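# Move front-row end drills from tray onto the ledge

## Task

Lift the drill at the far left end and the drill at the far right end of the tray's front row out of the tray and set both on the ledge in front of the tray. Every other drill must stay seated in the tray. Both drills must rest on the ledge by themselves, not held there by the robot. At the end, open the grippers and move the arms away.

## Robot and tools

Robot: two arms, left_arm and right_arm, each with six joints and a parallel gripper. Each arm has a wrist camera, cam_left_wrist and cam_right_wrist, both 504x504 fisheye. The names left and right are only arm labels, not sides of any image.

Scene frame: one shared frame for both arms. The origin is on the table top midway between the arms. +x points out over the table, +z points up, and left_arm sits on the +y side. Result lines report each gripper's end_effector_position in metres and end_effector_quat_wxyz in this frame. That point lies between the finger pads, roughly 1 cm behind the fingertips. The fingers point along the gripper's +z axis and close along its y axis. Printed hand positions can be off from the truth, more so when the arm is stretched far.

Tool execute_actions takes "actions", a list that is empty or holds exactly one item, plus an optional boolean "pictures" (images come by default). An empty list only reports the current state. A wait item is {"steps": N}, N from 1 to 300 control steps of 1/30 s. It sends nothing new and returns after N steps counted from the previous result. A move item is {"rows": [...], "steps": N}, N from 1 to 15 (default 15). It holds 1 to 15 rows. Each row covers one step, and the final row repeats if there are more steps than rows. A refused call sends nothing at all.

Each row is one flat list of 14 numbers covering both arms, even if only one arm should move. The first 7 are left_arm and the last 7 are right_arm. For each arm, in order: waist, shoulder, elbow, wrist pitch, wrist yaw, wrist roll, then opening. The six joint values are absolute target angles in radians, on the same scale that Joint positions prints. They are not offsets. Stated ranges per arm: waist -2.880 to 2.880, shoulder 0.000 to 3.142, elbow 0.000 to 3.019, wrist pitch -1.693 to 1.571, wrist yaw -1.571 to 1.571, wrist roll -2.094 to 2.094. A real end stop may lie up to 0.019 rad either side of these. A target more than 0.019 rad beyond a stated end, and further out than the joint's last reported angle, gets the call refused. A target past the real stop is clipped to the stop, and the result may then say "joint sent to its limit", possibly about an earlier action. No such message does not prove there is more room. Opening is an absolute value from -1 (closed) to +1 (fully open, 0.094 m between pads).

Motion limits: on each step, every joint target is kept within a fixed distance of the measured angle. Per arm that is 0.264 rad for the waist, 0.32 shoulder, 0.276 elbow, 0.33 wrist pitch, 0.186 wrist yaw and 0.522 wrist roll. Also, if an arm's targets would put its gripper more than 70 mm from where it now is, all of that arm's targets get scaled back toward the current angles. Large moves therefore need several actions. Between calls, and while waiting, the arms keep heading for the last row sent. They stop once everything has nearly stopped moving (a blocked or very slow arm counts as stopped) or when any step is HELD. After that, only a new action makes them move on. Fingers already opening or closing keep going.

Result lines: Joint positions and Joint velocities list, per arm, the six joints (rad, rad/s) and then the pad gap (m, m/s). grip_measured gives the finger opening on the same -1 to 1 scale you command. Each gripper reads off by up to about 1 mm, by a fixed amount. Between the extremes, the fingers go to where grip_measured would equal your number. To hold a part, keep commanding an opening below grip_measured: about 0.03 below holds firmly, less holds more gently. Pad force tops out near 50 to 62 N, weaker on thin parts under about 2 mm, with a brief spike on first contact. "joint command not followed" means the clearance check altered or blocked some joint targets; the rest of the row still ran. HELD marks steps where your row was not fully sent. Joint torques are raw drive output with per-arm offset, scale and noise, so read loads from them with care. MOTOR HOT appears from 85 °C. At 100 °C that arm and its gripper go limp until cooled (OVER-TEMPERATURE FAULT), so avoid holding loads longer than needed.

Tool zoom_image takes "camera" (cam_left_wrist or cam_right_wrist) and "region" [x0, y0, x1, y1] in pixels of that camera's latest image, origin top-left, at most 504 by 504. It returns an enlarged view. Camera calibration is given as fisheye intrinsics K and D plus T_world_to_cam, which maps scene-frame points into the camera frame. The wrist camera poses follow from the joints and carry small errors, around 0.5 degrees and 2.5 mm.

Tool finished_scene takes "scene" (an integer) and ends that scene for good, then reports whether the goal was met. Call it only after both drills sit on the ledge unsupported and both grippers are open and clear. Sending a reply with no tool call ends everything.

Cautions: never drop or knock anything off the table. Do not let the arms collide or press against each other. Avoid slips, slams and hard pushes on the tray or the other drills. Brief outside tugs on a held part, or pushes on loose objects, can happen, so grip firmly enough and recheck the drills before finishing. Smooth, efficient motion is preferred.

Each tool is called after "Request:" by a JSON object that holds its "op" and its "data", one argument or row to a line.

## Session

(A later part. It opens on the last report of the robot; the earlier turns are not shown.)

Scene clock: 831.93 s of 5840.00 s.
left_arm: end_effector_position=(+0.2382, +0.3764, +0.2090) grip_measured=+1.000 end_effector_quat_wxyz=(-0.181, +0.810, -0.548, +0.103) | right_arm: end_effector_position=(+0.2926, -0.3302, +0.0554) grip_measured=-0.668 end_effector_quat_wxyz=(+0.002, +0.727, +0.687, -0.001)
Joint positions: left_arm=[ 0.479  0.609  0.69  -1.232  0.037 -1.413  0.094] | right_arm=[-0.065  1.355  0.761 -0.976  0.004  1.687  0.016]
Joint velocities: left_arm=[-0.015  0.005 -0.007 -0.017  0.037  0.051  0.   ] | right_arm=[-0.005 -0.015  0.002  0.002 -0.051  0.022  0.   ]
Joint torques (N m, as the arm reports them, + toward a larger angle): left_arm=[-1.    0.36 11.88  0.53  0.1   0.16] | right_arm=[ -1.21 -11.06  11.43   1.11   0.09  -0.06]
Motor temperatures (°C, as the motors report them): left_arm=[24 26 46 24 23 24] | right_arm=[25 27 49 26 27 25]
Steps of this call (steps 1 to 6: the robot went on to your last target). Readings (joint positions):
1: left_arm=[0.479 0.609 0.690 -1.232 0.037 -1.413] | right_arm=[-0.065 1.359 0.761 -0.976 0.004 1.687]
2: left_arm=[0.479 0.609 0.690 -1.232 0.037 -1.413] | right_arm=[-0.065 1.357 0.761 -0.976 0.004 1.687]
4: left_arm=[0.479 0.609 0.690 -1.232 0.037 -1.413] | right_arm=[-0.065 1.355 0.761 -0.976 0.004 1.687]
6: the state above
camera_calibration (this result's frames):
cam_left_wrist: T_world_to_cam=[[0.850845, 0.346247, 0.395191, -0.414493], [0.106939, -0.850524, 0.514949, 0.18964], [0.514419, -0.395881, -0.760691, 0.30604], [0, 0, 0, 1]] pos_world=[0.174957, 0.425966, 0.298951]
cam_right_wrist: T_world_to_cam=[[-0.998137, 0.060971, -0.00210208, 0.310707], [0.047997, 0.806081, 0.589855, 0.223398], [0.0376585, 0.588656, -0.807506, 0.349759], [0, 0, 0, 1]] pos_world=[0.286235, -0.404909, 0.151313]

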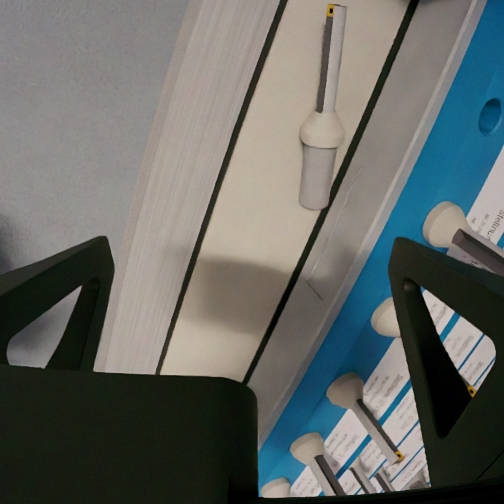

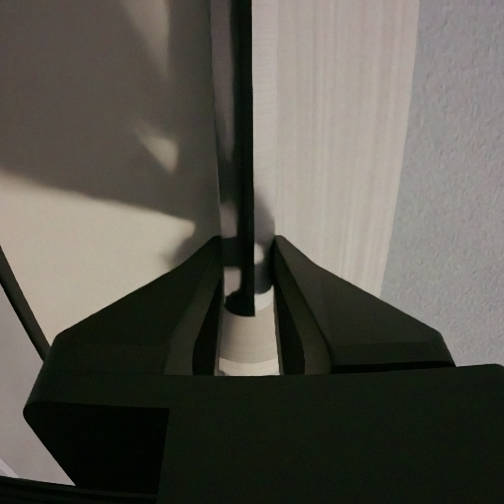

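Request:
{"op": "execute_actions", "data": {
  "actions": [
    {"rows":[[0.480,0.610,0.706,-1.24,0.038,-1.414,1,-0.075,1.325,0.800,-0.961,0.004,1.685,-0.82],[0.480,0.610,0.706,-1.24,0.038,-1.414,1,-0.075,1.325,0.800,-0.957,0.004,1.683,-0.82],[0.480,0.610,0.706,-1.24,0.038,-1.414,1,-0.075,1.325,0.800,-0.952,0.004,1.681,-0.82],[0.480,0.610,0.706,-1.24,0.038,-1.414,1,-0.075,1.325,0.800,-0.944,0.004,1.678,-0.82],[0.480,0.610,0.706,-1.24,0.038,-1.414,1,-0.075,1.325,0.800,-0.935,0.004,1.674,-0.82],[0.480,0.610,0.706,-1.24,0.038,-1.414,1,-0.075,1.325,0.800,-0.925,0.004,1.670,-0.82],[0.480,0.610,0.706,-1.24,0.038,-1.414,1,-0.075,1.325,0.800,-0.913,0.004,1.665,-0.82],[0.480,0.610,0.706,-1.24,0.038,-1.414,1,-0.075,1.325,0.800,-0.901,0.004,1.660,-0.82],[0.480,0.610,0.706,-1.24,0.038,-1.414,1,-0.075,1.325,0.800,-0.887,0.004,1.655,-0.82],[0.480,0.610,0.706,-1.24,0.038,-1.414,1,-0.075,1.325,0.800,-0.873,0.004,1.649,-0.82],[0.480,0.610,0.706,-1.24,0.038,-1.414,1,-0.075,1.325,0.800,-0.858,0.004,1.643,-0.82],[0.480,0.610,0.706,-1.24,0.038,-1.414,1,-0.075,1.325,0.800,-0.8435,0.004,1.6375,-0.82],[0.480,0.610,0.706,-1.24,0.038,-1.414,1,-0.075,1.327,0.800,-0.829,0.004,1.632,-0.82],[0.480,0.610,0.706,-1.24,0.038,-1.414,1,-0.075,1.330,0.800,-0.814,0.004,1.626,-0.82],[0.480,0.610,0.706,-1.24,0.038,-1.414,1,-0.075,1.333,0.800,-0.800,0.004,1.620,-0.82]],"steps":15}
  ],
  "pictures": false
}}

Request:
{"op": "execute_actions", "data": {
  "actions": [
    {"rows":[[0.480,0.610,0.706,-1.24,0.038,-1.414,1,-0.075,1.336,0.800,-0.786,0.004,1.615,-0.82],[0.480,0.610,0.706,-1.24,0.038,-1.414,1,-0.075,1.339,0.800,-0.774,0.004,1.610,-0.82],[0.480,0.610,0.706,-1.24,0.038,-1.414,1,-0.075,1.342,0.800,-0.762,0.004,1.605,-0.82],[0.480,0.610,0.706,-1.24,0.038,-1.414,1,-0.075,1.344,0.800,-0.752,0.004,1.601,-0.82],[0.480,0.610,0.706,-1.24,0.038,-1.414,1,-0.075,1.346,0.800,-0.743,0.004,1.597,-0.82],[0.480,0.610,0.706,-1.24,0.038,-1.414,1,-0.075,1.348,0.800,-0.735,0.004,1.594,-0.82],[0.480,0.610,0.706,-1.24,0.038,-1.414,1,-0.075,1.350,0.800,-0.730,0.004,1.592,-0.82],[0.480,0.610,0.706,-1.24,0.038,-1.414,1,-0.075,1.352,0.800,-0.726,0.004,1.590,-0.82],[0.480,0.610,0.706,-1.24,0.038,-1.414,1,-0.075,1.354,0.800,-0.725,0.004,1.590,-0.82],[0.480,0.610,0.706,-1.24,0.038,-1.414,1,-0.075,1.356,0.800,-0.725,0.004,1.590,-0.82],[0.480,0.610,0.706,-1.24,0.038,-1.414,1,-0.075,1.358,0.800,-0.725,0.004,1.590,-0.82],[0.480,0.610,0.706,-1.24,0.038,-1.414,1,-0.075,1.360,0.800,-0.725,0.004,1.590,-0.82],[0.480,0.610,0.706,-1.24,0.038,-1.414,1,-0.075,1.362,0.800,-0.725,0.004,1.590,-0.82],[0.480,0.610,0.706,-1.24,0.038,-1.414,1,-0.075,1.364,0.800,-0.725,0.004,1.590,-0.82],[0.480,0.610,0.706,-1.24,0.038,-1.414,1,-0.075,1.366,0.800,-0.725,0.004,1.590,-0.82]],"steps":15}
  ],
  "pictures": false
}}

Request:
{"op": "execute_actions", "data": {
  "actions": [
    {"rows":[[0.480,0.610,0.706,-1.24,0.038,-1.414,1,-0.075,1.368,0.800,-0.725,0.004,1.590,-0.82],[0.480,0.610,0.706,-1.24,0.038,-1.414,1,-0.075,1.370,0.800,-0.725,0.004,1.590,-0.82],[0.480,0.610,0.706,-1.24,0.038,-1.414,1,-0.075,1.372,0.800,-0.725,0.004,1.590,-0.82],[0.480,0.610,0.706,-1.24,0.038,-1.414,1,-0.075,1.374,0.800,-0.725,0.004,1.590,-0.82],[0.480,0.610,0.706,-1.24,0.038,-1.414,1,-0.075,1.376,0.800,-0.725,0.004,1.590,-0.82]],"steps":12}
  ]
}}

Scene clock: 863.03 s of 5840.00 s.
left_arm: end_effector_position=(+0.2382, +0.3764, +0.2090) grip_measured=+1.000 end_effector_quat_wxyz=(-0.181, +0.810, -0.548, +0.103) | right_arm: end_effector_position=(+0.3234, -0.3284, +0.0574) grip_measured=-0.668 end_effector_quat_wxyz=(+0.043, +0.712, +0.700, +0.047)
Joint positions: left_arm=[ 0.479  0.609  0.69  -1.232  0.037 -1.413  0.094] | right_arm=[-0.065  1.355  0.761 -0.85   0.004  1.648  0.016]
Joint velocities: left_arm=[-0.015 -0.005  0.007 -0.032  0.037 -0.022  0.   ] | right_arm=[-0.015 -0.005  0.002  0.437  0.007 -0.154  0.001]
Joint torques (N m, as the arm reports them, + toward a larger angle): left_arm=[-0.99  0.33 11.89  0.55  0.1   0.17] | right_arm=[ -1.16 -10.88  11.56   1.54   0.11  -0.1 ]
Motor temperatures (°C, as the motors report them): left_arm=[24 26 46 24 23 24] | right_arm=[25 27 50 26 27 25]
Steps of this call (steps 1 to 15: the robot went on to your last target; steps 16 to 90: nothing new was sent; then 27.60 s passed at rest; steps 91 to 105: all 15 steps of this action). Readings (joint positions):
91: left_arm=[0.479 0.609 0.690 -1.232 0.037 -1.413] | right_arm=[-0.065 1.355 0.761 -0.976 0.004 1.687]
92: left_arm=[0.479 0.609 0.690 -1.232 0.037 -1.413] | right_arm=[-0.065 1.355 0.761 -0.976 0.004 1.687]
94: left_arm=[0.479 0.609 0.690 -1.232 0.037 -1.413] | right_arm=[-0.065 1.355 0.761 -0.972 0.004 1.687]
98: left_arm=[0.479 0.609 0.690 -1.232 0.037 -1.413] | right_arm=[-0.065 1.355 0.761 -0.942 0.004 1.679]
105: the state above

Scene clock: 863.53 s of 5840.00 s.
left_arm: end_effector_position=(+0.2382, +0.3764, +0.2090) grip_measured=+1.000 end_effector_quat_wxyz=(-0.181, +0.810, -0.548, +0.103) | right_arm: end_effector_position=(+0.3463, -0.3270, +0.0565) grip_measured=-0.668 end_effector_quat_wxyz=(+0.073, +0.691, +0.715, +0.077)
Joint positions: left_arm=[ 0.479  0.609  0.69  -1.232  0.037 -1.413  0.094] | right_arm=[-0.065  1.37   0.761 -0.75   0.004  1.597  0.016]
Joint velocities: left_arm=[ 0.005 -0.005 -0.002 -0.012 -0.051 -0.007  0.   ] | right_arm=[-0.005  0.093 -0.002  0.002 -0.007 -0.051 -0.   ]
Joint torques (N m, as the arm reports them, + toward a larger angle): left_arm=[-1.    0.35 11.89  0.53  0.09  0.16] | right_arm=[-1.17 -9.74 11.81  1.92  0.1  -0.12]
Motor temperatures (°C, as the motors report them): left_arm=[24 26 46 24 23 24] | right_arm=[25 27 50 26 27 25]
Steps of this call (steps 1 to 15: all 15 steps of this action). Readings (joint positions):
1: left_arm=[0.479 0.609 0.690 -1.232 0.037 -1.413] | right_arm=[-0.065 1.355 0.761 -0.836 0.004 1.643]
2: left_arm=[0.479 0.609 0.690 -1.232 0.037 -1.413] | right_arm=[-0.065 1.355 0.761 -0.823 0.004 1.638]
4: left_arm=[0.479 0.609 0.690 -1.232 0.037 -1.413] | right_arm=[-0.065 1.355 0.761 -0.798 0.004 1.627]
8: left_arm=[0.479 0.609 0.690 -1.232 0.037 -1.413] | right_arm=[-0.065 1.356 0.761 -0.761 0.004 1.610]
15: the state above

Scene clock: 863.93 s of 5840.00 s.
left_arm: end_effector_position=(+0.2382, +0.3764, +0.2090) grip_measured=+1.000 end_effector_quat_wxyz=(-0.181, +0.810, -0.548, +0.103) | right_arm: end_effector_position=(+0.3457, -0.3273, +0.0528) grip_measured=-0.668 end_effector_quat_wxyz=(+0.070, +0.691, +0.716, +0.073)
Joint positions: left_arm=[ 0.479  0.609  0.69  -1.232  0.037 -1.413  0.094] | right_arm=[-0.066  1.38   0.761 -0.75   0.004  1.595  0.016]
Joint velocities: left_arm=[-0.005 -0.005 -0.017  0.002  0.022  0.022  0.   ] | right_arm=[-0.005 -0.015  0.007 -0.002 -0.095 -0.095 -0.   ]
Joint torques (N m, as the arm reports them, + toward a larger angle): left_arm=[-1.    0.32 11.89  0.53  0.1   0.17] | right_arm=[-1.18 -9.37 11.59  1.86  0.07 -0.1 ]
Motor temperatures (°C, as the motors report them): left_arm=[24 26 46 24 23 24] | right_arm=[25 27 50 26 27 25]
Steps of this call (steps 1 to 12: all 12 steps of this action). Readings (joint positions):
1: left_arm=[0.479 0.609 0.690 -1.232 0.037 -1.413] | right_arm=[-0.065 1.373 0.761 -0.750 0.004 1.597]
2: left_arm=[0.479 0.609 0.690 -1.232 0.037 -1.413] | right_arm=[-0.065 1.375 0.761 -0.750 0.004 1.596]
4: left_arm=[0.479 0.609 0.690 -1.232 0.037 -1.413] | right_arm=[-0.065 1.379 0.761 -0.750 0.004 1.596]
8: left_arm=[0.479 0.609 0.690 -1.232 0.037 -1.413] | right_arm=[-0.066 1.380 0.761 -0.750 0.004 1.595]
12: the state above
camera_calibration (this result's frames):
cam_left_wrist: T_world_to_cam=[[0.850845, 0.346247, 0.395191, -0.414493], [0.106939, -0.850524, 0.514949, 0.18964], [0.514419, -0.395881, -0.760691, 0.30604], [0, 0, 0, 1]] pos_world=[0.174957, 0.425966, 0.298951]
cam_right_wrist: T_world_to_cam=[[-0.979131, -0.0300747, -0.200993, 0.337675], [-0.144003, 0.800539, 0.581722, 0.285043], [0.143407, 0.598526, -0.788163, 0.30951], [0, 0, 0, 1]] pos_world=[0.327289, -0.403283, 0.145999]

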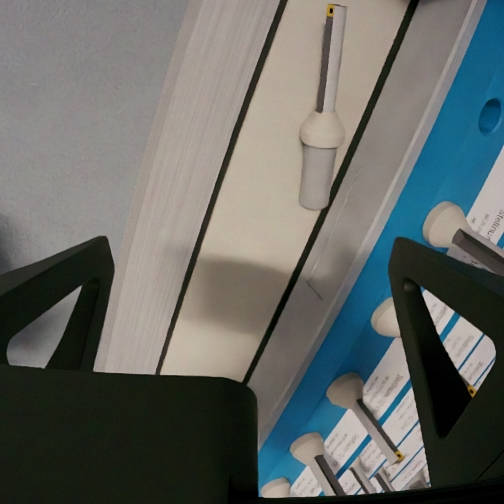

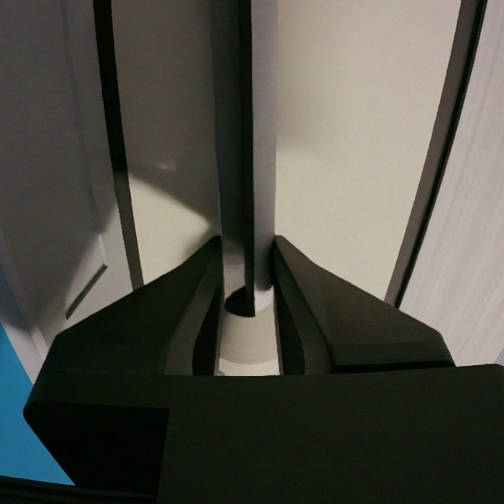

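Request:
{"op": "execute_actions", "data": {
  "actions": [
    {"rows":[[0.480,0.610,0.706,-1.24,0.038,-1.414,1,-0.073,1.377,0.798,-0.727,0.004,1.592,-0.78],[0.480,0.610,0.706,-1.24,0.038,-1.414,1,-0.072,1.378,0.796,-0.729,0.004,1.593,-0.74],[0.480,0.610,0.706,-1.24,0.038,-1.414,1,-0.071,1.379,0.794,-0.731,0.004,1.594,-0.71],[0.480,0.610,0.706,-1.24,0.038,-1.414,1,-0.070,1.380,0.792,-0.733,0.004,1.595,-0.695],[0.480,0.610,0.706,-1.24,0.038,-1.414,1,-0.070,1.381,0.790,-0.735,0.004,1.595,-0.685],[0.480,0.610,0.706,-1.24,0.038,-1.414,1,-0.070,1.381,0.788,-0.737,0.004,1.595,-0.678],[0.480,0.610,0.706,-1.24,0.038,-1.414,1,-0.070,1.381,0.786,-0.738,0.004,1.595,-0.672],[0.480,0.610,0.706,-1.24,0.038,-1.414,1,-0.070,1.381,0.785,-0.738,0.004,1.595,-0.666],[0.480,0.610,0.706,-1.24,0.038,-1.414,1,-0.070,1.381,0.785,-0.738,0.004,1.595,-0.660],[0.480,0.610,0.706,-1.24,0.038,-1.414,1,-0.070,1.381,0.785,-0.738,0.004,1.595,-0.654],[0.480,0.610,0.706,-1.24,0.038,-1.414,1,-0.070,1.381,0.785,-0.738,0.004,1.595,-0.646],[0.480,0.610,0.706,-1.24,0.038,-1.414,1,-0.070,1.381,0.785,-0.738,0.004,1.595,-0.636],[0.480,0.610,0.706,-1.24,0.038,-1.414,1,-0.070,1.381,0.785,-0.738,0.004,1.595,-0.625],[0.480,0.610,0.706,-1.24,0.038,-1.414,1,-0.070,1.381,0.785,-0.738,0.004,1.595,-0.613],[0.480,0.610,0.706,-1.24,0.038,-1.414,1,-0.070,1.381,0.785,-0.738,0.004,1.595,-0.60]],"steps":15}
  ],
  "pictures": false
}}

Request:
{"op": "execute_actions", "data": {
  "actions": [
    {"rows":[[0.480,0.610,0.706,-1.24,0.038,-1.414,1,-0.070,1.381,0.785,-0.738,0.004,1.595,-0.585],[0.480,0.610,0.706,-1.24,0.038,-1.414,1,-0.070,1.381,0.785,-0.738,0.004,1.595,-0.57],[0.480,0.610,0.706,-1.24,0.038,-1.414,1,-0.070,1.381,0.785,-0.738,0.004,1.595,-0.555],[0.480,0.610,0.706,-1.24,0.038,-1.414,1,-0.070,1.381,0.785,-0.738,0.004,1.595,-0.54],[0.480,0.610,0.706,-1.24,0.038,-1.414,1,-0.070,1.381,0.785,-0.738,0.004,1.595,-0.525],[0.480,0.610,0.706,-1.24,0.038,-1.414,1,-0.070,1.381,0.785,-0.738,0.004,1.595,-0.51],[0.480,0.610,0.706,-1.24,0.038,-1.414,1,-0.070,1.381,0.785,-0.738,0.004,1.595,-0.495],[0.480,0.610,0.706,-1.24,0.038,-1.414,1,-0.070,1.381,0.785,-0.738,0.004,1.595,-0.48],[0.480,0.610,0.706,-1.24,0.038,-1.414,1,-0.070,1.381,0.785,-0.738,0.004,1.595,-0.465],[0.480,0.610,0.706,-1.24,0.038,-1.414,1,-0.070,1.381,0.785,-0.738,0.004,1.595,-0.45],[0.480,0.610,0.706,-1.24,0.038,-1.414,1,-0.070,1.381,0.785,-0.738,0.004,1.595,-0.435],[0.480,0.610,0.706,-1.24,0.038,-1.414,1,-0.070,1.381,0.785,-0.738,0.004,1.595,-0.42],[0.480,0.610,0.706,-1.24,0.038,-1.414,1,-0.070,1.381,0.785,-0.738,0.004,1.595,-0.405],[0.480,0.610,0.706,-1.24,0.038,-1.414,1,-0.070,1.381,0.785,-0.738,0.004,1.595,-0.39],[0.480,0.610,0.706,-1.24,0.038,-1.414,1,-0.070,1.381,0.785,-0.738,0.004,1.595,-0.375]],"steps":15}
  ]
}}

Request:
{"op": "execute_actions", "data": {
  "actions": [
    {"steps":30}
  ]
}}

Scene clock: 883.27 s of 5840.00 s.
left_arm: end_effector_position=(+0.2382, +0.3764, +0.2090) grip_measured=+1.000 end_effector_quat_wxyz=(-0.181, +0.810, -0.548, +0.103) | right_arm: end_effector_position=(+0.3457, -0.3273, +0.0528) grip_measured=-0.609 end_effector_quat_wxyz=(+0.070, +0.691, +0.716, +0.073)
Joint positions: left_arm=[ 0.479  0.609  0.69  -1.232  0.037 -1.413  0.094] | right_arm=[-0.066  1.38   0.761 -0.75   0.004  1.595  0.018]
Joint velocities: left_arm=[ 0.005 -0.015  0.002  0.007 -0.037 -0.022  0.   ] | right_arm=[-0.005 -0.005 -0.007  0.002  0.037 -0.066  0.012]
Joint torques (N m, as the arm reports them, + toward a larger angle): left_arm=[-0.98  0.37 11.9   0.54  0.09  0.16] | right_arm=[-0.85 -9.8  10.41  1.42  0.06 -0.05]
Motor temperatures (°C, as the motors report them): left_arm=[24 26 46 24 23 24] | right_arm=[25 27 51 26 27 25]
Steps of this call (steps 1 to 15: the robot went on to your last target; steps 16 to 90: nothing new was sent; then 15.83 s passed at rest; steps 91 to 105: all 15 steps of this action). Readings (joint positions):
91: left_arm=[0.479 0.609 0.690 -1.232 0.037 -1.413] | right_arm=[-0.066 1.380 0.761 -0.750 0.004 1.595]
92: left_arm=[0.479 0.609 0.690 -1.232 0.037 -1.413] | right_arm=[-0.066 1.380 0.761 -0.750 0.004 1.595]
94: left_arm=[0.479 0.609 0.690 -1.232 0.037 -1.413] | right_arm=[-0.066 1.380 0.761 -0.750 0.004 1.595]
98: left_arm=[0.479 0.609 0.690 -1.232 0.037 -1.413] | right_arm=[-0.066 1.380 0.761 -0.750 0.004 1.595]
105: the state above

Scene clock: 883.77 s of 5840.00 s.
left_arm: end_effector_position=(+0.2382, +0.3764, +0.2090) grip_measured=+1.000 end_effector_quat_wxyz=(-0.181, +0.810, -0.548, +0.103) | right_arm: end_effector_position=(+0.3457, -0.3273, +0.0528) grip_measured=-0.385 end_effector_quat_wxyz=(+0.070, +0.691, +0.716, +0.073)
Joint positions: left_arm=[ 0.479  0.609  0.69  -1.232  0.037 -1.413  0.094] | right_arm=[-0.066  1.38   0.761 -0.75   0.004  1.595  0.029]
Joint velocities: left_arm=[-0.005 -0.005  0.002  0.007 -0.051  0.007  0.   ] | right_arm=[-0.005 -0.005 -0.002 -0.007 -0.037 -0.066  0.015]
Joint torques (N m, as the arm reports them, + toward a larger angle): left_arm=[-1.01  0.35 11.88  0.53  0.1   0.16] | right_arm=[-0.69 -9.34 10.34  1.4   0.06 -0.06]
Motor temperatures (°C, as the motors report them): left_arm=[24 26 46 24 23 24] | right_arm=[25 27 50 26 27 25]
Steps of this call (steps 1 to 15: all 15 steps of this action). Readings (joint positions):
1: left_arm=[0.479 0.609 0.690 -1.232 0.037 -1.413] | right_arm=[-0.066 1.380 0.761 -0.750 0.004 1.595]
2: left_arm=[0.479 0.609 0.690 -1.232 0.037 -1.413] | right_arm=[-0.066 1.380 0.761 -0.750 0.004 1.595]
4: left_arm=[0.479 0.609 0.690 -1.232 0.037 -1.413] | right_arm=[-0.066 1.380 0.761 -0.750 0.004 1.595]
8: left_arm=[0.479 0.609 0.690 -1.232 0.037 -1.413] | right_arm=[-0.066 1.380 0.761 -0.750 0.004 1.595]
15: the state above
camera_calibration (this result's frames):
cam_left_wrist: T_world_to_cam=[[0.850845, 0.346247, 0.395191, -0.414493], [0.106939, -0.850524, 0.514949, 0.18964], [0.514419, -0.395881, -0.760691, 0.30604], [0, 0, 0, 1]] pos_world=[0.174957, 0.425966, 0.298951]
cam_right_wrist: T_world_to_cam=[[-0.979131, -0.0300747, -0.200993, 0.337675], [-0.144003, 0.800539, 0.581722, 0.285043], [0.143407, 0.598526, -0.788163, 0.30951], [0, 0, 0, 1]] pos_world=[0.327289, -0.403283, 0.145999]

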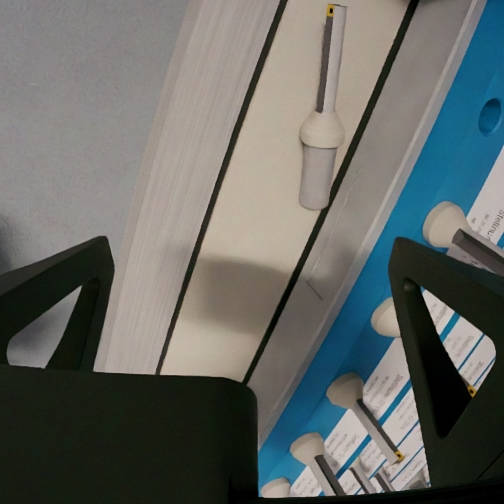

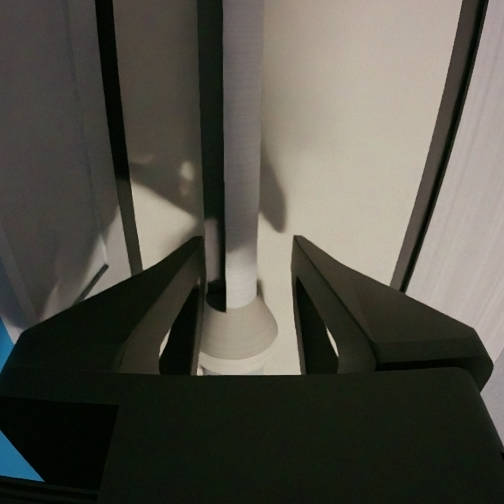

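Scene clock: 884.77 s of 5840.00 s.
left_arm: end_effector_position=(+0.2382, +0.3764, +0.2090) grip_measured=+1.000 end_effector_quat_wxyz=(-0.181, +0.810, -0.548, +0.103) | right_arm: end_effector_position=(+0.3457, -0.3273, +0.0528) grip_measured=-0.377 end_effector_quat_wxyz=(+0.070, +0.691, +0.716, +0.073)
Joint positions: left_arm=[ 0.479  0.609  0.69  -1.232  0.037 -1.413  0.094] | right_arm=[-0.066  1.38   0.761 -0.75   0.004  1.595  0.029]
Joint velocities: left_arm=[-0.015 -0.005 -0.017 -0.002 -0.037  0.022  0.   ] | right_arm=[-0.005 -0.005 -0.012  0.007 -0.037 -0.095 -0.001]
Joint torques (N m, as the arm reports them, + toward a larger angle): left_arm=[-0.97  0.35 11.89  0.54  0.09  0.17] | right_arm=[-0.69 -9.33 10.46  1.4   0.07 -0.06]
Motor temperatures (°C, as the motors report them): left_arm=[24 26 46 24 23 24] | right_arm=[25 27 50 26 27 25]
Steps of this call (steps 1 to 15: the robot went on to your last target; steps 16 to 30: nothing new was sent). Readings (joint positions):
1: left_arm=[0.479 0.609 0.690 -1.232 0.037 -1.413] | right_arm=[-0.066 1.380 0.761 -0.750 0.004 1.595]
2: left_arm=[0.479 0.609 0.690 -1.232 0.037 -1.413] | right_arm=[-0.066 1.380 0.761 -0.750 0.004 1.595]
4: left_arm=[0.479 0.609 0.690 -1.232 0.037 -1.413] | right_arm=[-0.066 1.380 0.761 -0.750 0.004 1.595]
8: left_arm=[0.479 0.609 0.690 -1.232 0.037 -1.413] | right_arm=[-0.066 1.380 0.761 -0.750 0.004 1.595]
30: the state above
All arms were judged still, so your last target was given up. Only a new action makes them travel on or press farther. Fingers that are still opening or closing keep moving.
camera_calibration (this result's frames):
cam_left_wrist: T_world_to_cam=[[0.850845, 0.346247, 0.395191, -0.414493], [0.106939, -0.850524, 0.514949, 0.18964], [0.514419, -0.395881, -0.760691, 0.30604], [0, 0, 0, 1]] pos_world=[0.174957, 0.425966, 0.298951]
cam_right_wrist: T_world_to_cam=[[-0.979131, -0.0300747, -0.200993, 0.337675], [-0.144003, 0.800539, 0.581722, 0.285043], [0.143407, 0.598526, -0.788163, 0.30951], [0, 0, 0, 1]] pos_world=[0.327289, -0.403283, 0.145999]

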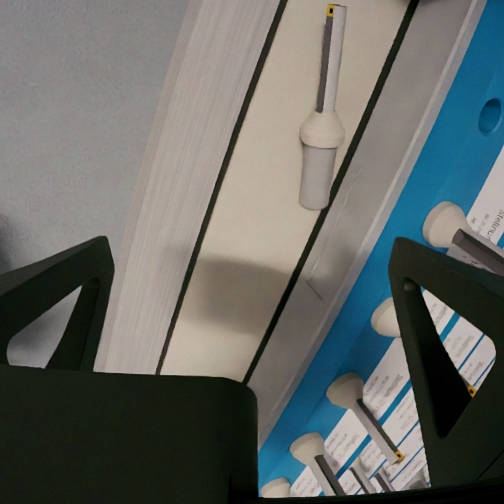

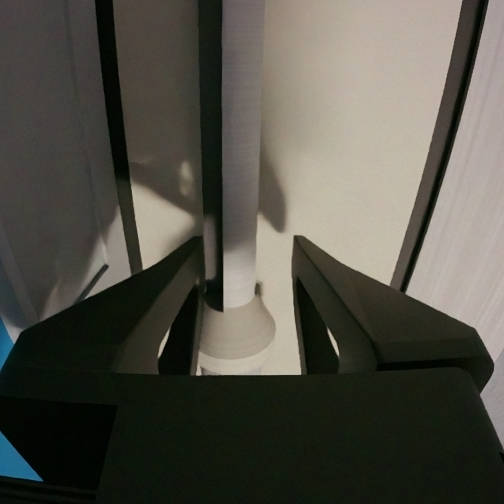

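Request:
{"op": "execute_actions", "data": {
  "actions": [
    {"rows":[[0.480,0.610,0.706,-1.24,0.038,-1.414,1,-0.070,1.381,0.785,-0.738,0.004,1.595,-0.365],[0.480,0.610,0.706,-1.24,0.038,-1.414,1,-0.070,1.381,0.785,-0.738,0.004,1.595,-0.355],[0.480,0.610,0.706,-1.24,0.038,-1.414,1,-0.070,1.381,0.785,-0.738,0.004,1.595,-0.345],[0.480,0.610,0.706,-1.24,0.038,-1.414,1,-0.070,1.381,0.785,-0.738,0.004,1.595,-0.335],[0.480,0.610,0.706,-1.24,0.038,-1.414,1,-0.070,1.381,0.785,-0.738,0.004,1.595,-0.325],[0.480,0.610,0.706,-1.24,0.038,-1.414,1,-0.070,1.381,0.785,-0.738,0.004,1.595,-0.315],[0.480,0.610,0.706,-1.24,0.038,-1.414,1,-0.070,1.381,0.785,-0.738,0.004,1.595,-0.305],[0.480,0.610,0.706,-1.24,0.038,-1.414,1,-0.070,1.381,0.785,-0.738,0.004,1.595,-0.295],[0.480,0.610,0.706,-1.24,0.038,-1.414,1,-0.070,1.381,0.785,-0.738,0.004,1.595,-0.285],[0.480,0.610,0.706,-1.24,0.038,-1.414,1,-0.070,1.381,0.785,-0.738,0.004,1.595,-0.275],[0.480,0.610,0.706,-1.24,0.038,-1.414,1,-0.070,1.381,0.785,-0.738,0.004,1.595,-0.265],[0.480,0.610,0.706,-1.24,0.038,-1.414,1,-0.070,1.381,0.785,-0.738,0.004,1.595,-0.255],[0.480,0.610,0.706,-1.24,0.038,-1.414,1,-0.070,1.381,0.785,-0.738,0.004,1.595,-0.245],[0.480,0.610,0.706,-1.24,0.038,-1.414,1,-0.070,1.381,0.785,-0.738,0.004,1.595,-0.235],[0.480,0.610,0.706,-1.24,0.038,-1.414,1,-0.070,1.381,0.785,-0.738,0.004,1.595,-0.225]],"steps":15}
  ],
  "pictures": false
}}

Request:
{"op": "execute_actions", "data": {
  "actions": [
    {"rows":[[0.480,0.610,0.706,-1.24,0.038,-1.414,1,-0.070,1.381,0.785,-0.738,0.004,1.595,-0.215],[0.480,0.610,0.706,-1.24,0.038,-1.414,1,-0.070,1.381,0.785,-0.738,0.004,1.595,-0.205],[0.480,0.610,0.706,-1.24,0.038,-1.414,1,-0.070,1.381,0.785,-0.738,0.004,1.595,-0.195],[0.480,0.610,0.706,-1.24,0.038,-1.414,1,-0.070,1.381,0.785,-0.738,0.004,1.595,-0.185],[0.480,0.610,0.706,-1.24,0.038,-1.414,1,-0.070,1.381,0.785,-0.738,0.004,1.595,-0.175],[0.480,0.610,0.706,-1.24,0.038,-1.414,1,-0.070,1.381,0.785,-0.738,0.004,1.595,-0.165],[0.480,0.610,0.706,-1.24,0.038,-1.414,1,-0.070,1.381,0.785,-0.738,0.004,1.595,-0.155],[0.480,0.610,0.706,-1.24,0.038,-1.414,1,-0.070,1.381,0.785,-0.738,0.004,1.595,-0.145],[0.480,0.610,0.706,-1.24,0.038,-1.414,1,-0.070,1.381,0.785,-0.738,0.004,1.595,-0.135],[0.480,0.610,0.706,-1.24,0.038,-1.414,1,-0.070,1.381,0.785,-0.738,0.004,1.595,-0.125],[0.480,0.610,0.706,-1.24,0.038,-1.414,1,-0.070,1.381,0.785,-0.738,0.004,1.595,-0.115],[0.480,0.610,0.706,-1.24,0.038,-1.414,1,-0.070,1.381,0.785,-0.738,0.004,1.595,-0.105],[0.480,0.610,0.706,-1.24,0.038,-1.414,1,-0.070,1.381,0.785,-0.738,0.004,1.595,-0.10]],"steps":15}
  ]
}}

Request:
{"op": "execute_actions", "data": {
  "actions": [
    {"steps":24}
  ]
}}

Scene clock: 914.87 s of 5840.00 s.
left_arm: end_effector_position=(+0.2382, +0.3764, +0.2090) grip_measured=+1.000 end_effector_quat_wxyz=(-0.181, +0.810, -0.548, +0.103) | right_arm: end_effector_position=(+0.3457, -0.3273, +0.0528) grip_measured=-0.232 end_effector_quat_wxyz=(+0.070, +0.691, +0.716, +0.073)
Joint positions: left_arm=[ 0.479  0.609  0.69  -1.232  0.037 -1.413  0.094] | right_arm=[-0.066  1.38   0.761 -0.75   0.004  1.595  0.036]
Joint velocities: left_arm=[-0.015 -0.005 -0.012  0.002 -0.007  0.051  0.   ] | right_arm=[ 0.005 -0.005 -0.007  0.017 -0.051  0.037  0.009]
Joint torques (N m, as the arm reports them, + toward a larger angle): left_arm=[-1.    0.32 11.89  0.53  0.1   0.16] | right_arm=[-0.67 -9.4  10.45  1.38  0.06 -0.05]
Motor temperatures (°C, as the motors report them): left_arm=[24 26 46 24 23 24] | right_arm=[25 27 49 26 27 25]
Steps of this call (steps 1 to 90: nothing new was sent; then 26.60 s passed at rest; steps 91 to 105: all 15 steps of this action). Readings (joint positions):
91: left_arm=[0.479 0.609 0.690 -1.232 0.037 -1.413] | right_arm=[-0.066 1.380 0.761 -0.750 0.004 1.595]
92: left_arm=[0.479 0.609 0.690 -1.232 0.037 -1.413] | right_arm=[-0.066 1.380 0.761 -0.750 0.004 1.595]
94: left_arm=[0.479 0.609 0.690 -1.232 0.037 -1.413] | right_arm=[-0.066 1.380 0.761 -0.750 0.004 1.595]
98: left_arm=[0.479 0.609 0.690 -1.232 0.037 -1.413] | right_arm=[-0.066 1.380 0.761 -0.750 0.004 1.595]
105: the state above

Scene clock: 915.37 s of 5840.00 s.
left_arm: end_effector_position=(+0.2382, +0.3764, +0.2090) grip_measured=+1.000 end_effector_quat_wxyz=(-0.181, +0.810, -0.548, +0.103) | right_arm: end_effector_position=(+0.3457, -0.3273, +0.0528) grip_measured=-0.103 end_effector_quat_wxyz=(+0.070, +0.691, +0.716, +0.073)
Joint positions: left_arm=[ 0.479  0.609  0.69  -1.232  0.037 -1.413  0.094] | right_arm=[-0.066  1.38   0.761 -0.75   0.004  1.595  0.042]
Joint velocities: left_arm=[-0.005  0.015 -0.002 -0.012 -0.022  0.022  0.   ] | right_arm=[-0.015  0.005  0.012 -0.022 -0.037  0.066  0.001]
Joint torques (N m, as the arm reports them, + toward a larger angle): left_arm=[-0.99  0.37 11.88  0.54  0.1   0.17] | right_arm=[-0.6  -9.28 10.44  1.4   0.06 -0.05]
Motor temperatures (°C, as the motors report them): left_arm=[24 26 46 24 23 24] | right_arm=[25 27 49 26 27 25]
Steps of this call (steps 1 to 15: all 15 steps of this action). Readings (joint positions):
1: left_arm=[0.479 0.609 0.690 -1.232 0.037 -1.413] | right_arm=[-0.066 1.380 0.761 -0.750 0.004 1.595]
2: left_arm=[0.479 0.609 0.690 -1.232 0.037 -1.413] | right_arm=[-0.066 1.380 0.761 -0.750 0.004 1.595]
4: left_arm=[0.479 0.609 0.690 -1.232 0.037 -1.413] | right_arm=[-0.066 1.380 0.761 -0.750 0.004 1.595]
8: left_arm=[0.479 0.609 0.690 -1.232 0.037 -1.413] | right_arm=[-0.066 1.380 0.761 -0.750 0.004 1.595]
15: the state above
camera_calibration (this result's frames):
cam_left_wrist: T_world_to_cam=[[0.850845, 0.346247, 0.395191, -0.414493], [0.106939, -0.850524, 0.514949, 0.18964], [0.514419, -0.395881, -0.760691, 0.30604], [0, 0, 0, 1]] pos_world=[0.174957, 0.425966, 0.298951]
cam_right_wrist: T_world_to_cam=[[-0.979131, -0.0300747, -0.200993, 0.337675], [-0.144003, 0.800539, 0.581722, 0.285043], [0.143407, 0.598526, -0.788163, 0.30951], [0, 0, 0, 1]] pos_world=[0.327289, -0.403283, 0.145999]

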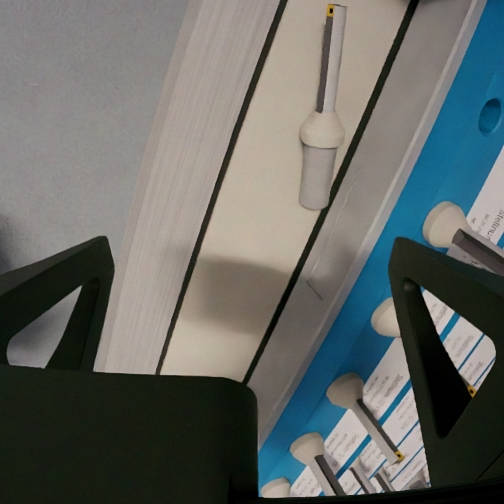

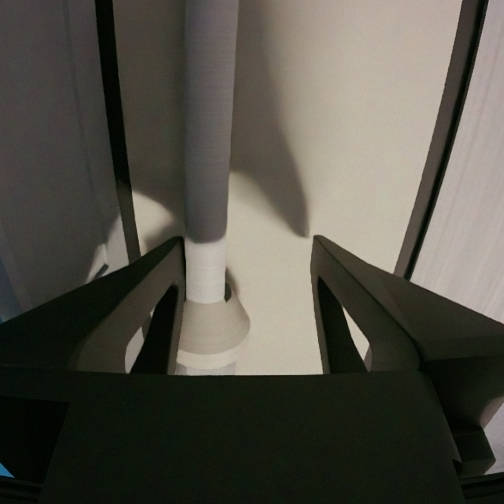

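Scene clock: 916.17 s of 5840.00 s.
left_arm: end_effector_position=(+0.2382, +0.3764, +0.2090) grip_measured=+1.000 end_effector_quat_wxyz=(-0.181, +0.810, -0.548, +0.103) | right_arm: end_effector_position=(+0.3457, -0.3273, +0.0528) grip_measured=-0.102 end_effector_quat_wxyz=(+0.070, +0.691, +0.716, +0.073)
Joint positions: left_arm=[ 0.479  0.609  0.69  -1.232  0.037 -1.413  0.094] | right_arm=[-0.066  1.38   0.761 -0.75   0.004  1.595  0.042]
Joint velocities: left_arm=[-0.015  0.005 -0.002 -0.017 -0.007 -0.007  0.   ] | right_arm=[-0.015  0.015 -0.002  0.002 -0.007 -0.022  0.   ]
Joint torques (N m, as the arm reports them, + toward a larger angle): left_arm=[-0.98  0.34 11.89  0.54  0.1   0.17] | right_arm=[-0.72 -9.37 10.47  1.39  0.07 -0.05]
Motor temperatures (°C, as the motors report them): left_arm=[24 26 46 24 23 24] | right_arm=[25 27 49 26 27 25]
Steps of this call (steps 1 to 15: the robot went on to your last target; steps 16 to 24: nothing new was sent). Readings (joint positions):
1: left_arm=[0.479 0.609 0.690 -1.232 0.037 -1.413] | right_arm=[-0.066 1.380 0.761 -0.750 0.004 1.595]
2: left_arm=[0.479 0.609 0.690 -1.232 0.037 -1.413] | right_arm=[-0.066 1.380 0.761 -0.750 0.004 1.595]
4: left_arm=[0.479 0.609 0.690 -1.232 0.037 -1.413] | right_arm=[-0.066 1.380 0.761 -0.750 0.004 1.595]
8: left_arm=[0.479 0.609 0.690 -1.232 0.037 -1.413] | right_arm=[-0.066 1.380 0.761 -0.750 0.004 1.595]
24: the state above
All arms were judged still, so your last target was given up. Only a new action makes them travel on or press farther. Fingers that are still opening or closing keep moving.
camera_calibration (this result's frames):
cam_left_wrist: T_world_to_cam=[[0.850845, 0.346247, 0.395191, -0.414493], [0.106939, -0.850524, 0.514949, 0.18964], [0.514419, -0.395881, -0.760691, 0.30604], [0, 0, 0, 1]] pos_world=[0.174957, 0.425966, 0.298951]
cam_right_wrist: T_world_to_cam=[[-0.979131, -0.0300747, -0.200993, 0.337675], [-0.144003, 0.800539, 0.581722, 0.285043], [0.143407, 0.598526, -0.788163, 0.30951], [0, 0, 0, 1]] pos_world=[0.327289, -0.403283, 0.145999]

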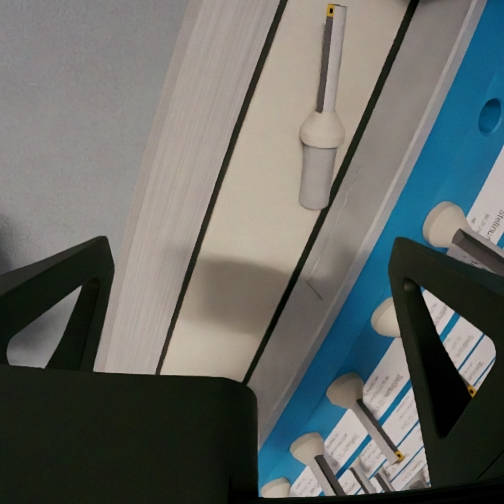

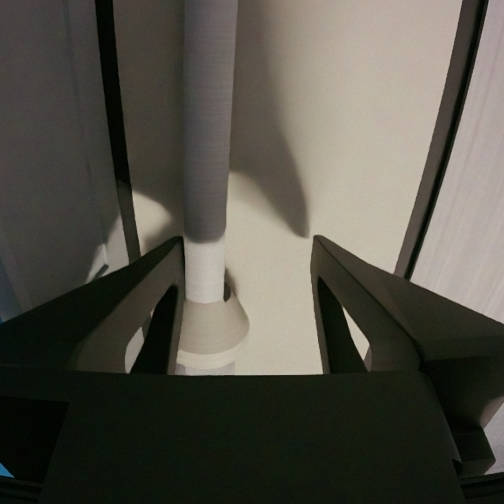

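Request:
{"op": "execute_actions", "data": {
  "actions": [
    {"rows":[[0.480,0.610,0.706,-1.24,0.038,-1.414,1,-0.070,1.374,0.785,-0.738,0.004,1.595,-0.10],[0.480,0.610,0.706,-1.24,0.038,-1.414,1,-0.070,1.371,0.785,-0.738,0.004,1.595,-0.09],[0.480,0.610,0.706,-1.24,0.038,-1.414,1,-0.070,1.366,0.785,-0.738,0.004,1.595,-0.08],[0.480,0.610,0.706,-1.24,0.038,-1.414,1,-0.070,1.359,0.785,-0.738,0.004,1.595,-0.06],[0.480,0.610,0.706,-1.24,0.038,-1.414,1,-0.070,1.350,0.785,-0.738,0.004,1.595,-0.04],[0.480,0.610,0.706,-1.24,0.038,-1.414,1,-0.070,1.340,0.785,-0.738,0.004,1.595,-0.02],[0.480,0.610,0.706,-1.24,0.038,-1.414,1,-0.070,1.328,0.785,-0.738,0.004,1.595,0.0],[0.480,0.610,0.706,-1.24,0.038,-1.414,1,-0.070,1.315,0.785,-0.738,0.004,1.595,0.02],[0.480,0.610,0.706,-1.24,0.038,-1.414,1,-0.070,1.301,0.785,-0.739,0.004,1.595,0.04],[0.480,0.610,0.706,-1.24,0.038,-1.414,1,-0.070,1.285,0.785,-0.743,0.004,1.595,0.05],[0.480,0.610,0.706,-1.24,0.038,-1.414,1,-0.070,1.268,0.785,-0.748,0.004,1.595,0.05],[0.480,0.610,0.706,-1.24,0.038,-1.414,1,-0.070,1.251,0.785,-0.756,0.004,1.595,0.05],[0.480,0.610,0.706,-1.24,0.038,-1.414,1,-0.070,1.232,0.785,-0.766,0.004,1.595,0.05],[0.480,0.610,0.706,-1.24,0.038,-1.414,1,-0.070,1.213,0.785,-0.777,0.004,1.595,0.05],[0.480,0.610,0.706,-1.24,0.038,-1.414,1,-0.070,1.193,0.785,-0.790,0.004,1.595,0.05]],"steps":15}
  ],
  "pictures": false
}}

Request:
{"op": "execute_actions", "data": {
  "actions": [
    {"rows":[[0.480,0.610,0.706,-1.24,0.038,-1.414,1,-0.071,1.173,0.785,-0.804,0.004,1.595,0.05],[0.480,0.610,0.706,-1.24,0.038,-1.414,1,-0.075,1.152,0.785,-0.819,0.004,1.595,0.05],[0.480,0.610,0.706,-1.24,0.038,-1.414,1,-0.082,1.130,0.785,-0.836,0.004,1.595,0.05],[0.480,0.610,0.706,-1.24,0.038,-1.414,1,-0.090,1.109,0.785,-0.853,0.004,1.595,0.05],[0.480,0.610,0.706,-1.24,0.038,-1.414,1,-0.100,1.088,0.785,-0.872,0.004,1.595,0.05],[0.480,0.610,0.706,-1.24,0.038,-1.414,1,-0.112,1.066,0.785,-0.890,0.004,1.595,0.07],[0.480,0.610,0.706,-1.24,0.038,-1.414,1,-0.125,1.045,0.785,-0.910,0.004,1.595,0.10],[0.480,0.610,0.706,-1.24,0.038,-1.414,1,-0.140,1.023,0.785,-0.929,0.004,1.595,0.15],[0.480,0.610,0.706,-1.24,0.038,-1.414,1,-0.156,1.002,0.785,-0.949,0.004,1.595,0.20],[0.480,0.610,0.706,-1.24,0.038,-1.414,1,-0.172,0.982,0.785,-0.969,0.004,1.595,0.25],[0.480,0.610,0.706,-1.24,0.038,-1.414,1,-0.189,0.962,0.785,-0.988,0.004,1.595,0.30],[0.480,0.610,0.706,-1.24,0.038,-1.414,1,-0.206,0.943,0.785,-1.008,0.004,1.595,0.35],[0.480,0.610,0.706,-1.24,0.038,-1.414,1,-0.224,0.924,0.785,-1.026,0.004,1.595,0.40],[0.480,0.610,0.706,-1.24,0.038,-1.414,1,-0.241,0.907,0.785,-1.045,0.004,1.595,0.45],[0.480,0.610,0.706,-1.24,0.038,-1.414,1,-0.258,0.890,0.785,-1.062,0.004,1.595,0.50]],"steps":15}
  ],
  "pictures": false
}}

Request:
{"op": "execute_actions", "data": {
  "actions": [
    {"rows":[[0.480,0.610,0.706,-1.24,0.038,-1.414,1,-0.274,0.874,0.785,-1.079,0.004,1.595,0.55],[0.480,0.610,0.706,-1.24,0.038,-1.414,1,-0.290,0.860,0.785,-1.094,0.004,1.595,0.60],[0.480,0.610,0.706,-1.24,0.038,-1.414,1,-0.305,0.847,0.785,-1.108,0.004,1.595,0.65],[0.480,0.610,0.706,-1.24,0.038,-1.414,1,-0.318,0.835,0.785,-1.121,0.004,1.595,0.70],[0.480,0.610,0.706,-1.24,0.038,-1.414,1,-0.330,0.825,0.785,-1.132,0.004,1.595,0.75],[0.480,0.610,0.706,-1.24,0.038,-1.414,1,-0.340,0.816,0.785,-1.142,0.004,1.595,0.80],[0.480,0.610,0.706,-1.24,0.038,-1.414,1,-0.348,0.809,0.785,-1.150,0.004,1.595,0.85],[0.480,0.610,0.706,-1.24,0.038,-1.414,1,-0.355,0.804,0.785,-1.155,0.004,1.595,0.90],[0.480,0.610,0.706,-1.24,0.038,-1.414,1,-0.359,0.801,0.785,-1.159,0.004,1.595,0.95],[0.480,0.610,0.706,-1.24,0.038,-1.414,1,-0.360,0.800,0.785,-1.160,0.004,1.595,1]],"steps":15}
  ]
}}

Scene clock: 959.03 s of 5840.00 s.
left_arm: end_effector_position=(+0.2382, +0.3764, +0.2090) grip_measured=+1.000 end_effector_quat_wxyz=(-0.181, +0.810, -0.548, +0.103) | right_arm: end_effector_position=(+0.3510, -0.3270, +0.1012) grip_measured=+0.047 end_effector_quat_wxyz=(+0.113, +0.685, +0.710, +0.120)
Joint positions: left_arm=[ 0.479  0.609  0.69  -1.232  0.037 -1.413  0.094] | right_arm=[-0.066  1.244  0.761 -0.758  0.004  1.595  0.049]
Joint velocities: left_arm=[ 0.005 -0.015  0.002 -0.002 -0.037  0.081  0.   ] | right_arm=[ 0.005 -0.64  -0.007 -0.217 -0.051 -0.139  0.001]
Joint torques (N m, as the arm reports them, + toward a larger angle): left_arm=[-0.99  0.32 11.89  0.54  0.1   0.17] | right_arm=[-0.65 -9.38 11.22  0.58  0.06 -0.07]
Motor temperatures (°C, as the motors report them): left_arm=[24 26 46 24 23 24] | right_arm=[25 27 49 26 27 25]
Steps of this call (steps 1 to 90: nothing new was sent; then 39.37 s passed at rest; steps 91 to 105: all 15 steps of this action). Readings (joint positions):
91: left_arm=[0.479 0.609 0.690 -1.232 0.037 -1.413] | right_arm=[-0.066 1.380 0.761 -0.750 0.004 1.595]
92: left_arm=[0.479 0.609 0.690 -1.232 0.037 -1.413] | right_arm=[-0.066 1.380 0.761 -0.750 0.004 1.595]
94: left_arm=[0.479 0.609 0.690 -1.232 0.037 -1.413] | right_arm=[-0.066 1.379 0.761 -0.750 0.004 1.595]
98: left_arm=[0.479 0.609 0.690 -1.232 0.037 -1.413] | right_arm=[-0.066 1.361 0.761 -0.750 0.004 1.595]
105: the state above

Scene clock: 959.53 s of 5840.00 s.
left_arm: end_effector_position=(+0.2382, +0.3764, +0.2090) grip_measured=+1.000 end_effector_quat_wxyz=(-0.181, +0.810, -0.548, +0.103) | right_arm: end_effector_position=(+0.2875, -0.3800, +0.1846) grip_measured=+0.472 end_effector_quat_wxyz=(+0.145, +0.733, +0.651, +0.133)
Joint positions: left_arm=[ 0.479  0.609  0.69  -1.232  0.037 -1.413  0.094] | right_arm=[-0.22   0.926  0.761 -1.011  0.004  1.595  0.069]
Joint velocities: left_arm=[-0.024 -0.024  0.007  0.007  0.037  0.037  0.   ] | right_arm=[-0.523 -0.552 -0.012 -0.535 -0.066  0.007  0.051]
Joint torques (N m, as the arm reports them, + toward a larger angle): left_arm=[-1.01  0.35 11.89  0.54  0.09  0.16] | right_arm=[-1.31 -4.24 12.44  1.01  0.05 -0.06]
Motor temperatures (°C, as the motors report them): left_arm=[24 26 46 24 23 24] | right_arm=[25 27 49 26 27 25]
Steps of this call (steps 1 to 15: all 15 steps of this action). Readings (joint positions):
1: left_arm=[0.479 0.609 0.690 -1.232 0.037 -1.413] | right_arm=[-0.066 1.222 0.761 -0.767 0.004 1.595]
2: left_arm=[0.479 0.609 0.690 -1.232 0.037 -1.413] | right_arm=[-0.066 1.200 0.761 -0.778 0.004 1.595]
4: left_arm=[0.479 0.609 0.690 -1.232 0.037 -1.413] | right_arm=[-0.068 1.156 0.761 -0.806 0.004 1.595]
8: left_arm=[0.479 0.609 0.690 -1.232 0.037 -1.413] | right_arm=[-0.099 1.069 0.761 -0.876 0.004 1.595]
15: the state above

Scene clock: 960.03 s of 5840.00 s.
left_arm: end_effector_position=(+0.2382, +0.3764, +0.2090) grip_measured=+1.000 end_effector_quat_wxyz=(-0.181, +0.810, -0.548, +0.103) | right_arm: end_effector_position=(+0.2425, -0.4132, +0.2072) grip_measured=+1.000 end_effector_quat_wxyz=(+0.151, +0.776, +0.601, +0.120)
Joint positions: left_arm=[ 0.479  0.609  0.69  -1.232  0.037 -1.413  0.094] | right_arm=[-0.353  0.799  0.761 -1.146  0.004  1.595  0.094]
Joint velocities: left_arm=[ 0.015 -0.005  0.002 -0.012  0.022 -0.007  0.   ] | right_arm=[ 0.005 -0.015 -0.007 -0.012  0.007 -0.007  0.   ]
Joint torques (N m, as the arm reports them, + toward a larger angle): left_arm=[-0.99  0.33 11.88  0.54  0.1   0.17] | right_arm=[-0.94 -3.19 12.48  0.85  0.06 -0.07]
Motor temperatures (°C, as the motors report them): left_arm=[24 26 46 24 23 24] | right_arm=[25 27 49 26 27 25]
Steps of this call (steps 1 to 15: all 15 steps of this action). Readings (joint positions):
1: left_arm=[0.479 0.609 0.690 -1.232 0.037 -1.413] | right_arm=[-0.238 0.907 0.761 -1.029 0.004 1.595]
2: left_arm=[0.479 0.609 0.690 -1.232 0.037 -1.413] | right_arm=[-0.255 0.890 0.761 -1.046 0.004 1.595]
4: left_arm=[0.479 0.609 0.690 -1.232 0.037 -1.413] | right_arm=[-0.286 0.859 0.761 -1.078 0.004 1.595]
8: left_arm=[0.479 0.609 0.690 -1.232 0.037 -1.413] | right_arm=[-0.335 0.815 0.761 -1.125 0.004 1.595]
15: the state above
camera_calibration (this result's frames):
cam_left_wrist: T_world_to_cam=[[0.850845, 0.346247, 0.395191, -0.414493], [0.106939, -0.850524, 0.514949, 0.18964], [0.514419, -0.395881, -0.760691, 0.30604], [0, 0, 0, 1]] pos_world=[0.174957, 0.425966, 0.298951]
cam_right_wrist: T_world_to_cam=[[-0.895225, 0.236477, -0.377692, 0.391527], [-0.0139753, 0.832259, 0.55421, 0.236403], [0.445396, 0.501421, -0.741754, 0.374473], [0, 0, 0, 1]] pos_world=[0.18702, -0.477104, 0.294626]

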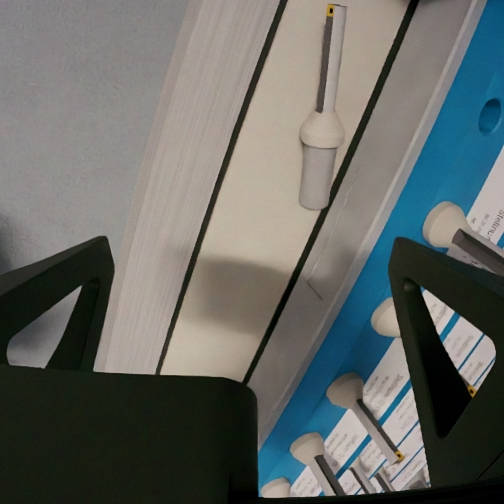

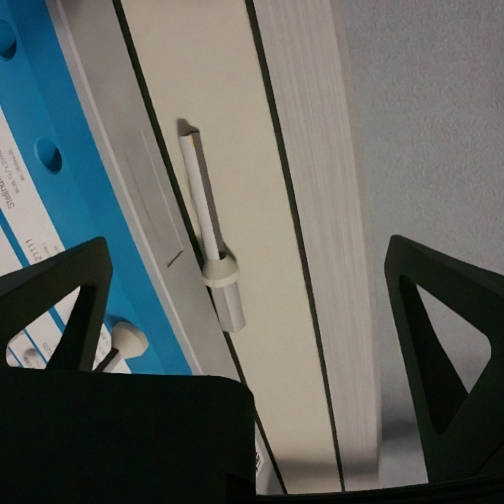

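Request:
{"op": "execute_actions", "data": {
  "actions": [
    {"steps":45}
  ]
}}

Request:
{"op": "zoom_image", "data": {
  "camera": "cam_right_wrist",
  "region": [90, 100, 340, 370]
}}

Scene clock: 961.53 s of 5840.00 s.
left_arm: end_effector_position=(+0.2382, +0.3764, +0.2090) grip_measured=+1.000 end_effector_quat_wxyz=(-0.181, +0.810, -0.548, +0.103) | right_arm: end_effector_position=(+0.2425, -0.4132, +0.2072) grip_measured=+1.000 end_effector_quat_wxyz=(+0.151, +0.776, +0.601, +0.120)
Joint positions: left_arm=[ 0.479  0.609  0.69  -1.232  0.037 -1.413  0.094] | right_arm=[-0.353  0.799  0.761 -1.146  0.004  1.595  0.094]
Joint velocities: left_arm=[-0.005 -0.005 -0.027 -0.012 -0.125  0.095  0.   ] | right_arm=[-0.015 -0.005  0.007  0.002 -0.051 -0.037  0.   ]
Joint torques (N m, as the arm reports them, + toward a larger angle): left_arm=[-0.98  0.35 11.89  0.53  0.1   0.16] | right_arm=[-0.95 -3.24 12.45  0.78  0.06 -0.07]
Motor temperatures (°C, as the motors report them): left_arm=[24 26 46 24 23 24] | right_arm=[25 27 49 26 27 25]
Steps of this call (steps 1 to 15: the robot went on to your last target; steps 16 to 45: nothing new was sent). Readings (joint positions):
1: left_arm=[0.479 0.609 0.690 -1.232 0.037 -1.413] | right_arm=[-0.353 0.799 0.761 -1.146 0.004 1.595]
2: left_arm=[0.479 0.609 0.690 -1.232 0.037 -1.413] | right_arm=[-0.353 0.799 0.761 -1.146 0.004 1.595]
4: left_arm=[0.479 0.609 0.690 -1.232 0.037 -1.413] | right_arm=[-0.353 0.799 0.761 -1.146 0.004 1.595]
8: left_arm=[0.479 0.609 0.690 -1.232 0.037 -1.413] | right_arm=[-0.353 0.799 0.761 -1.146 0.004 1.595]
45: the state above
All arms were judged still, so your last target was given up. Only a new action makes them travel on or press farther. Fingers that are still opening or closing keep moving.
camera_calibration (this result's frames):
cam_left_wrist: T_world_to_cam=[[0.850845, 0.346247, 0.395191, -0.414493], [0.106939, -0.850524, 0.514949, 0.18964], [0.514419, -0.395881, -0.760691, 0.30604], [0, 0, 0, 1]] pos_world=[0.174957, 0.425966, 0.298951]
cam_right_wrist: T_world_to_cam=[[-0.895225, 0.236477, -0.377692, 0.391527], [-0.0139753, 0.832259, 0.55421, 0.236403], [0.445396, 0.501421, -0.741754, 0.374473], [0, 0, 0, 1]] pos_world=[0.18702, -0.477104, 0.294626]

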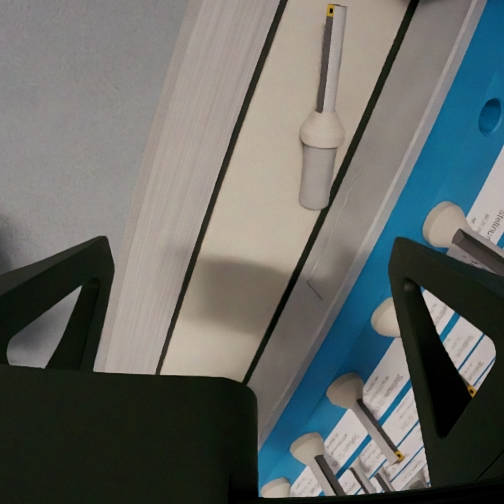

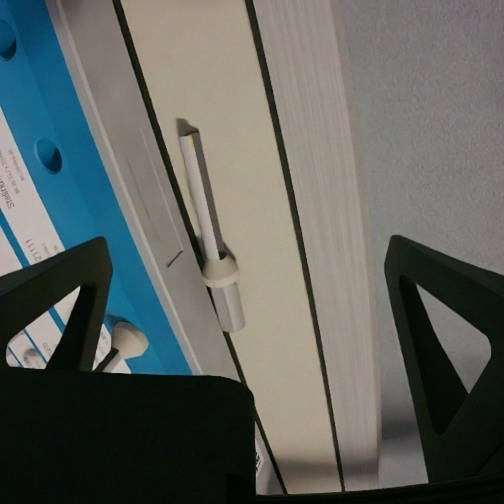

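Region (90, 100, 340, 370) of cam_right_wrist's 504x504 image, scaled by 1.867, with more detail than that image has; it fills the left 467 columns of this view, and the rest is white.

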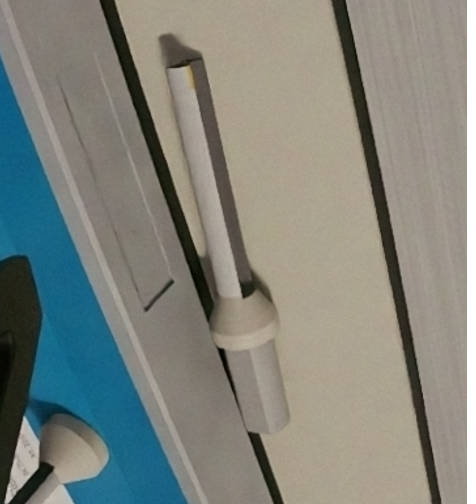

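Request:
{"op": "finished_scene", "data": {
  "scene": 2
}}

The scene is finished: the task was done.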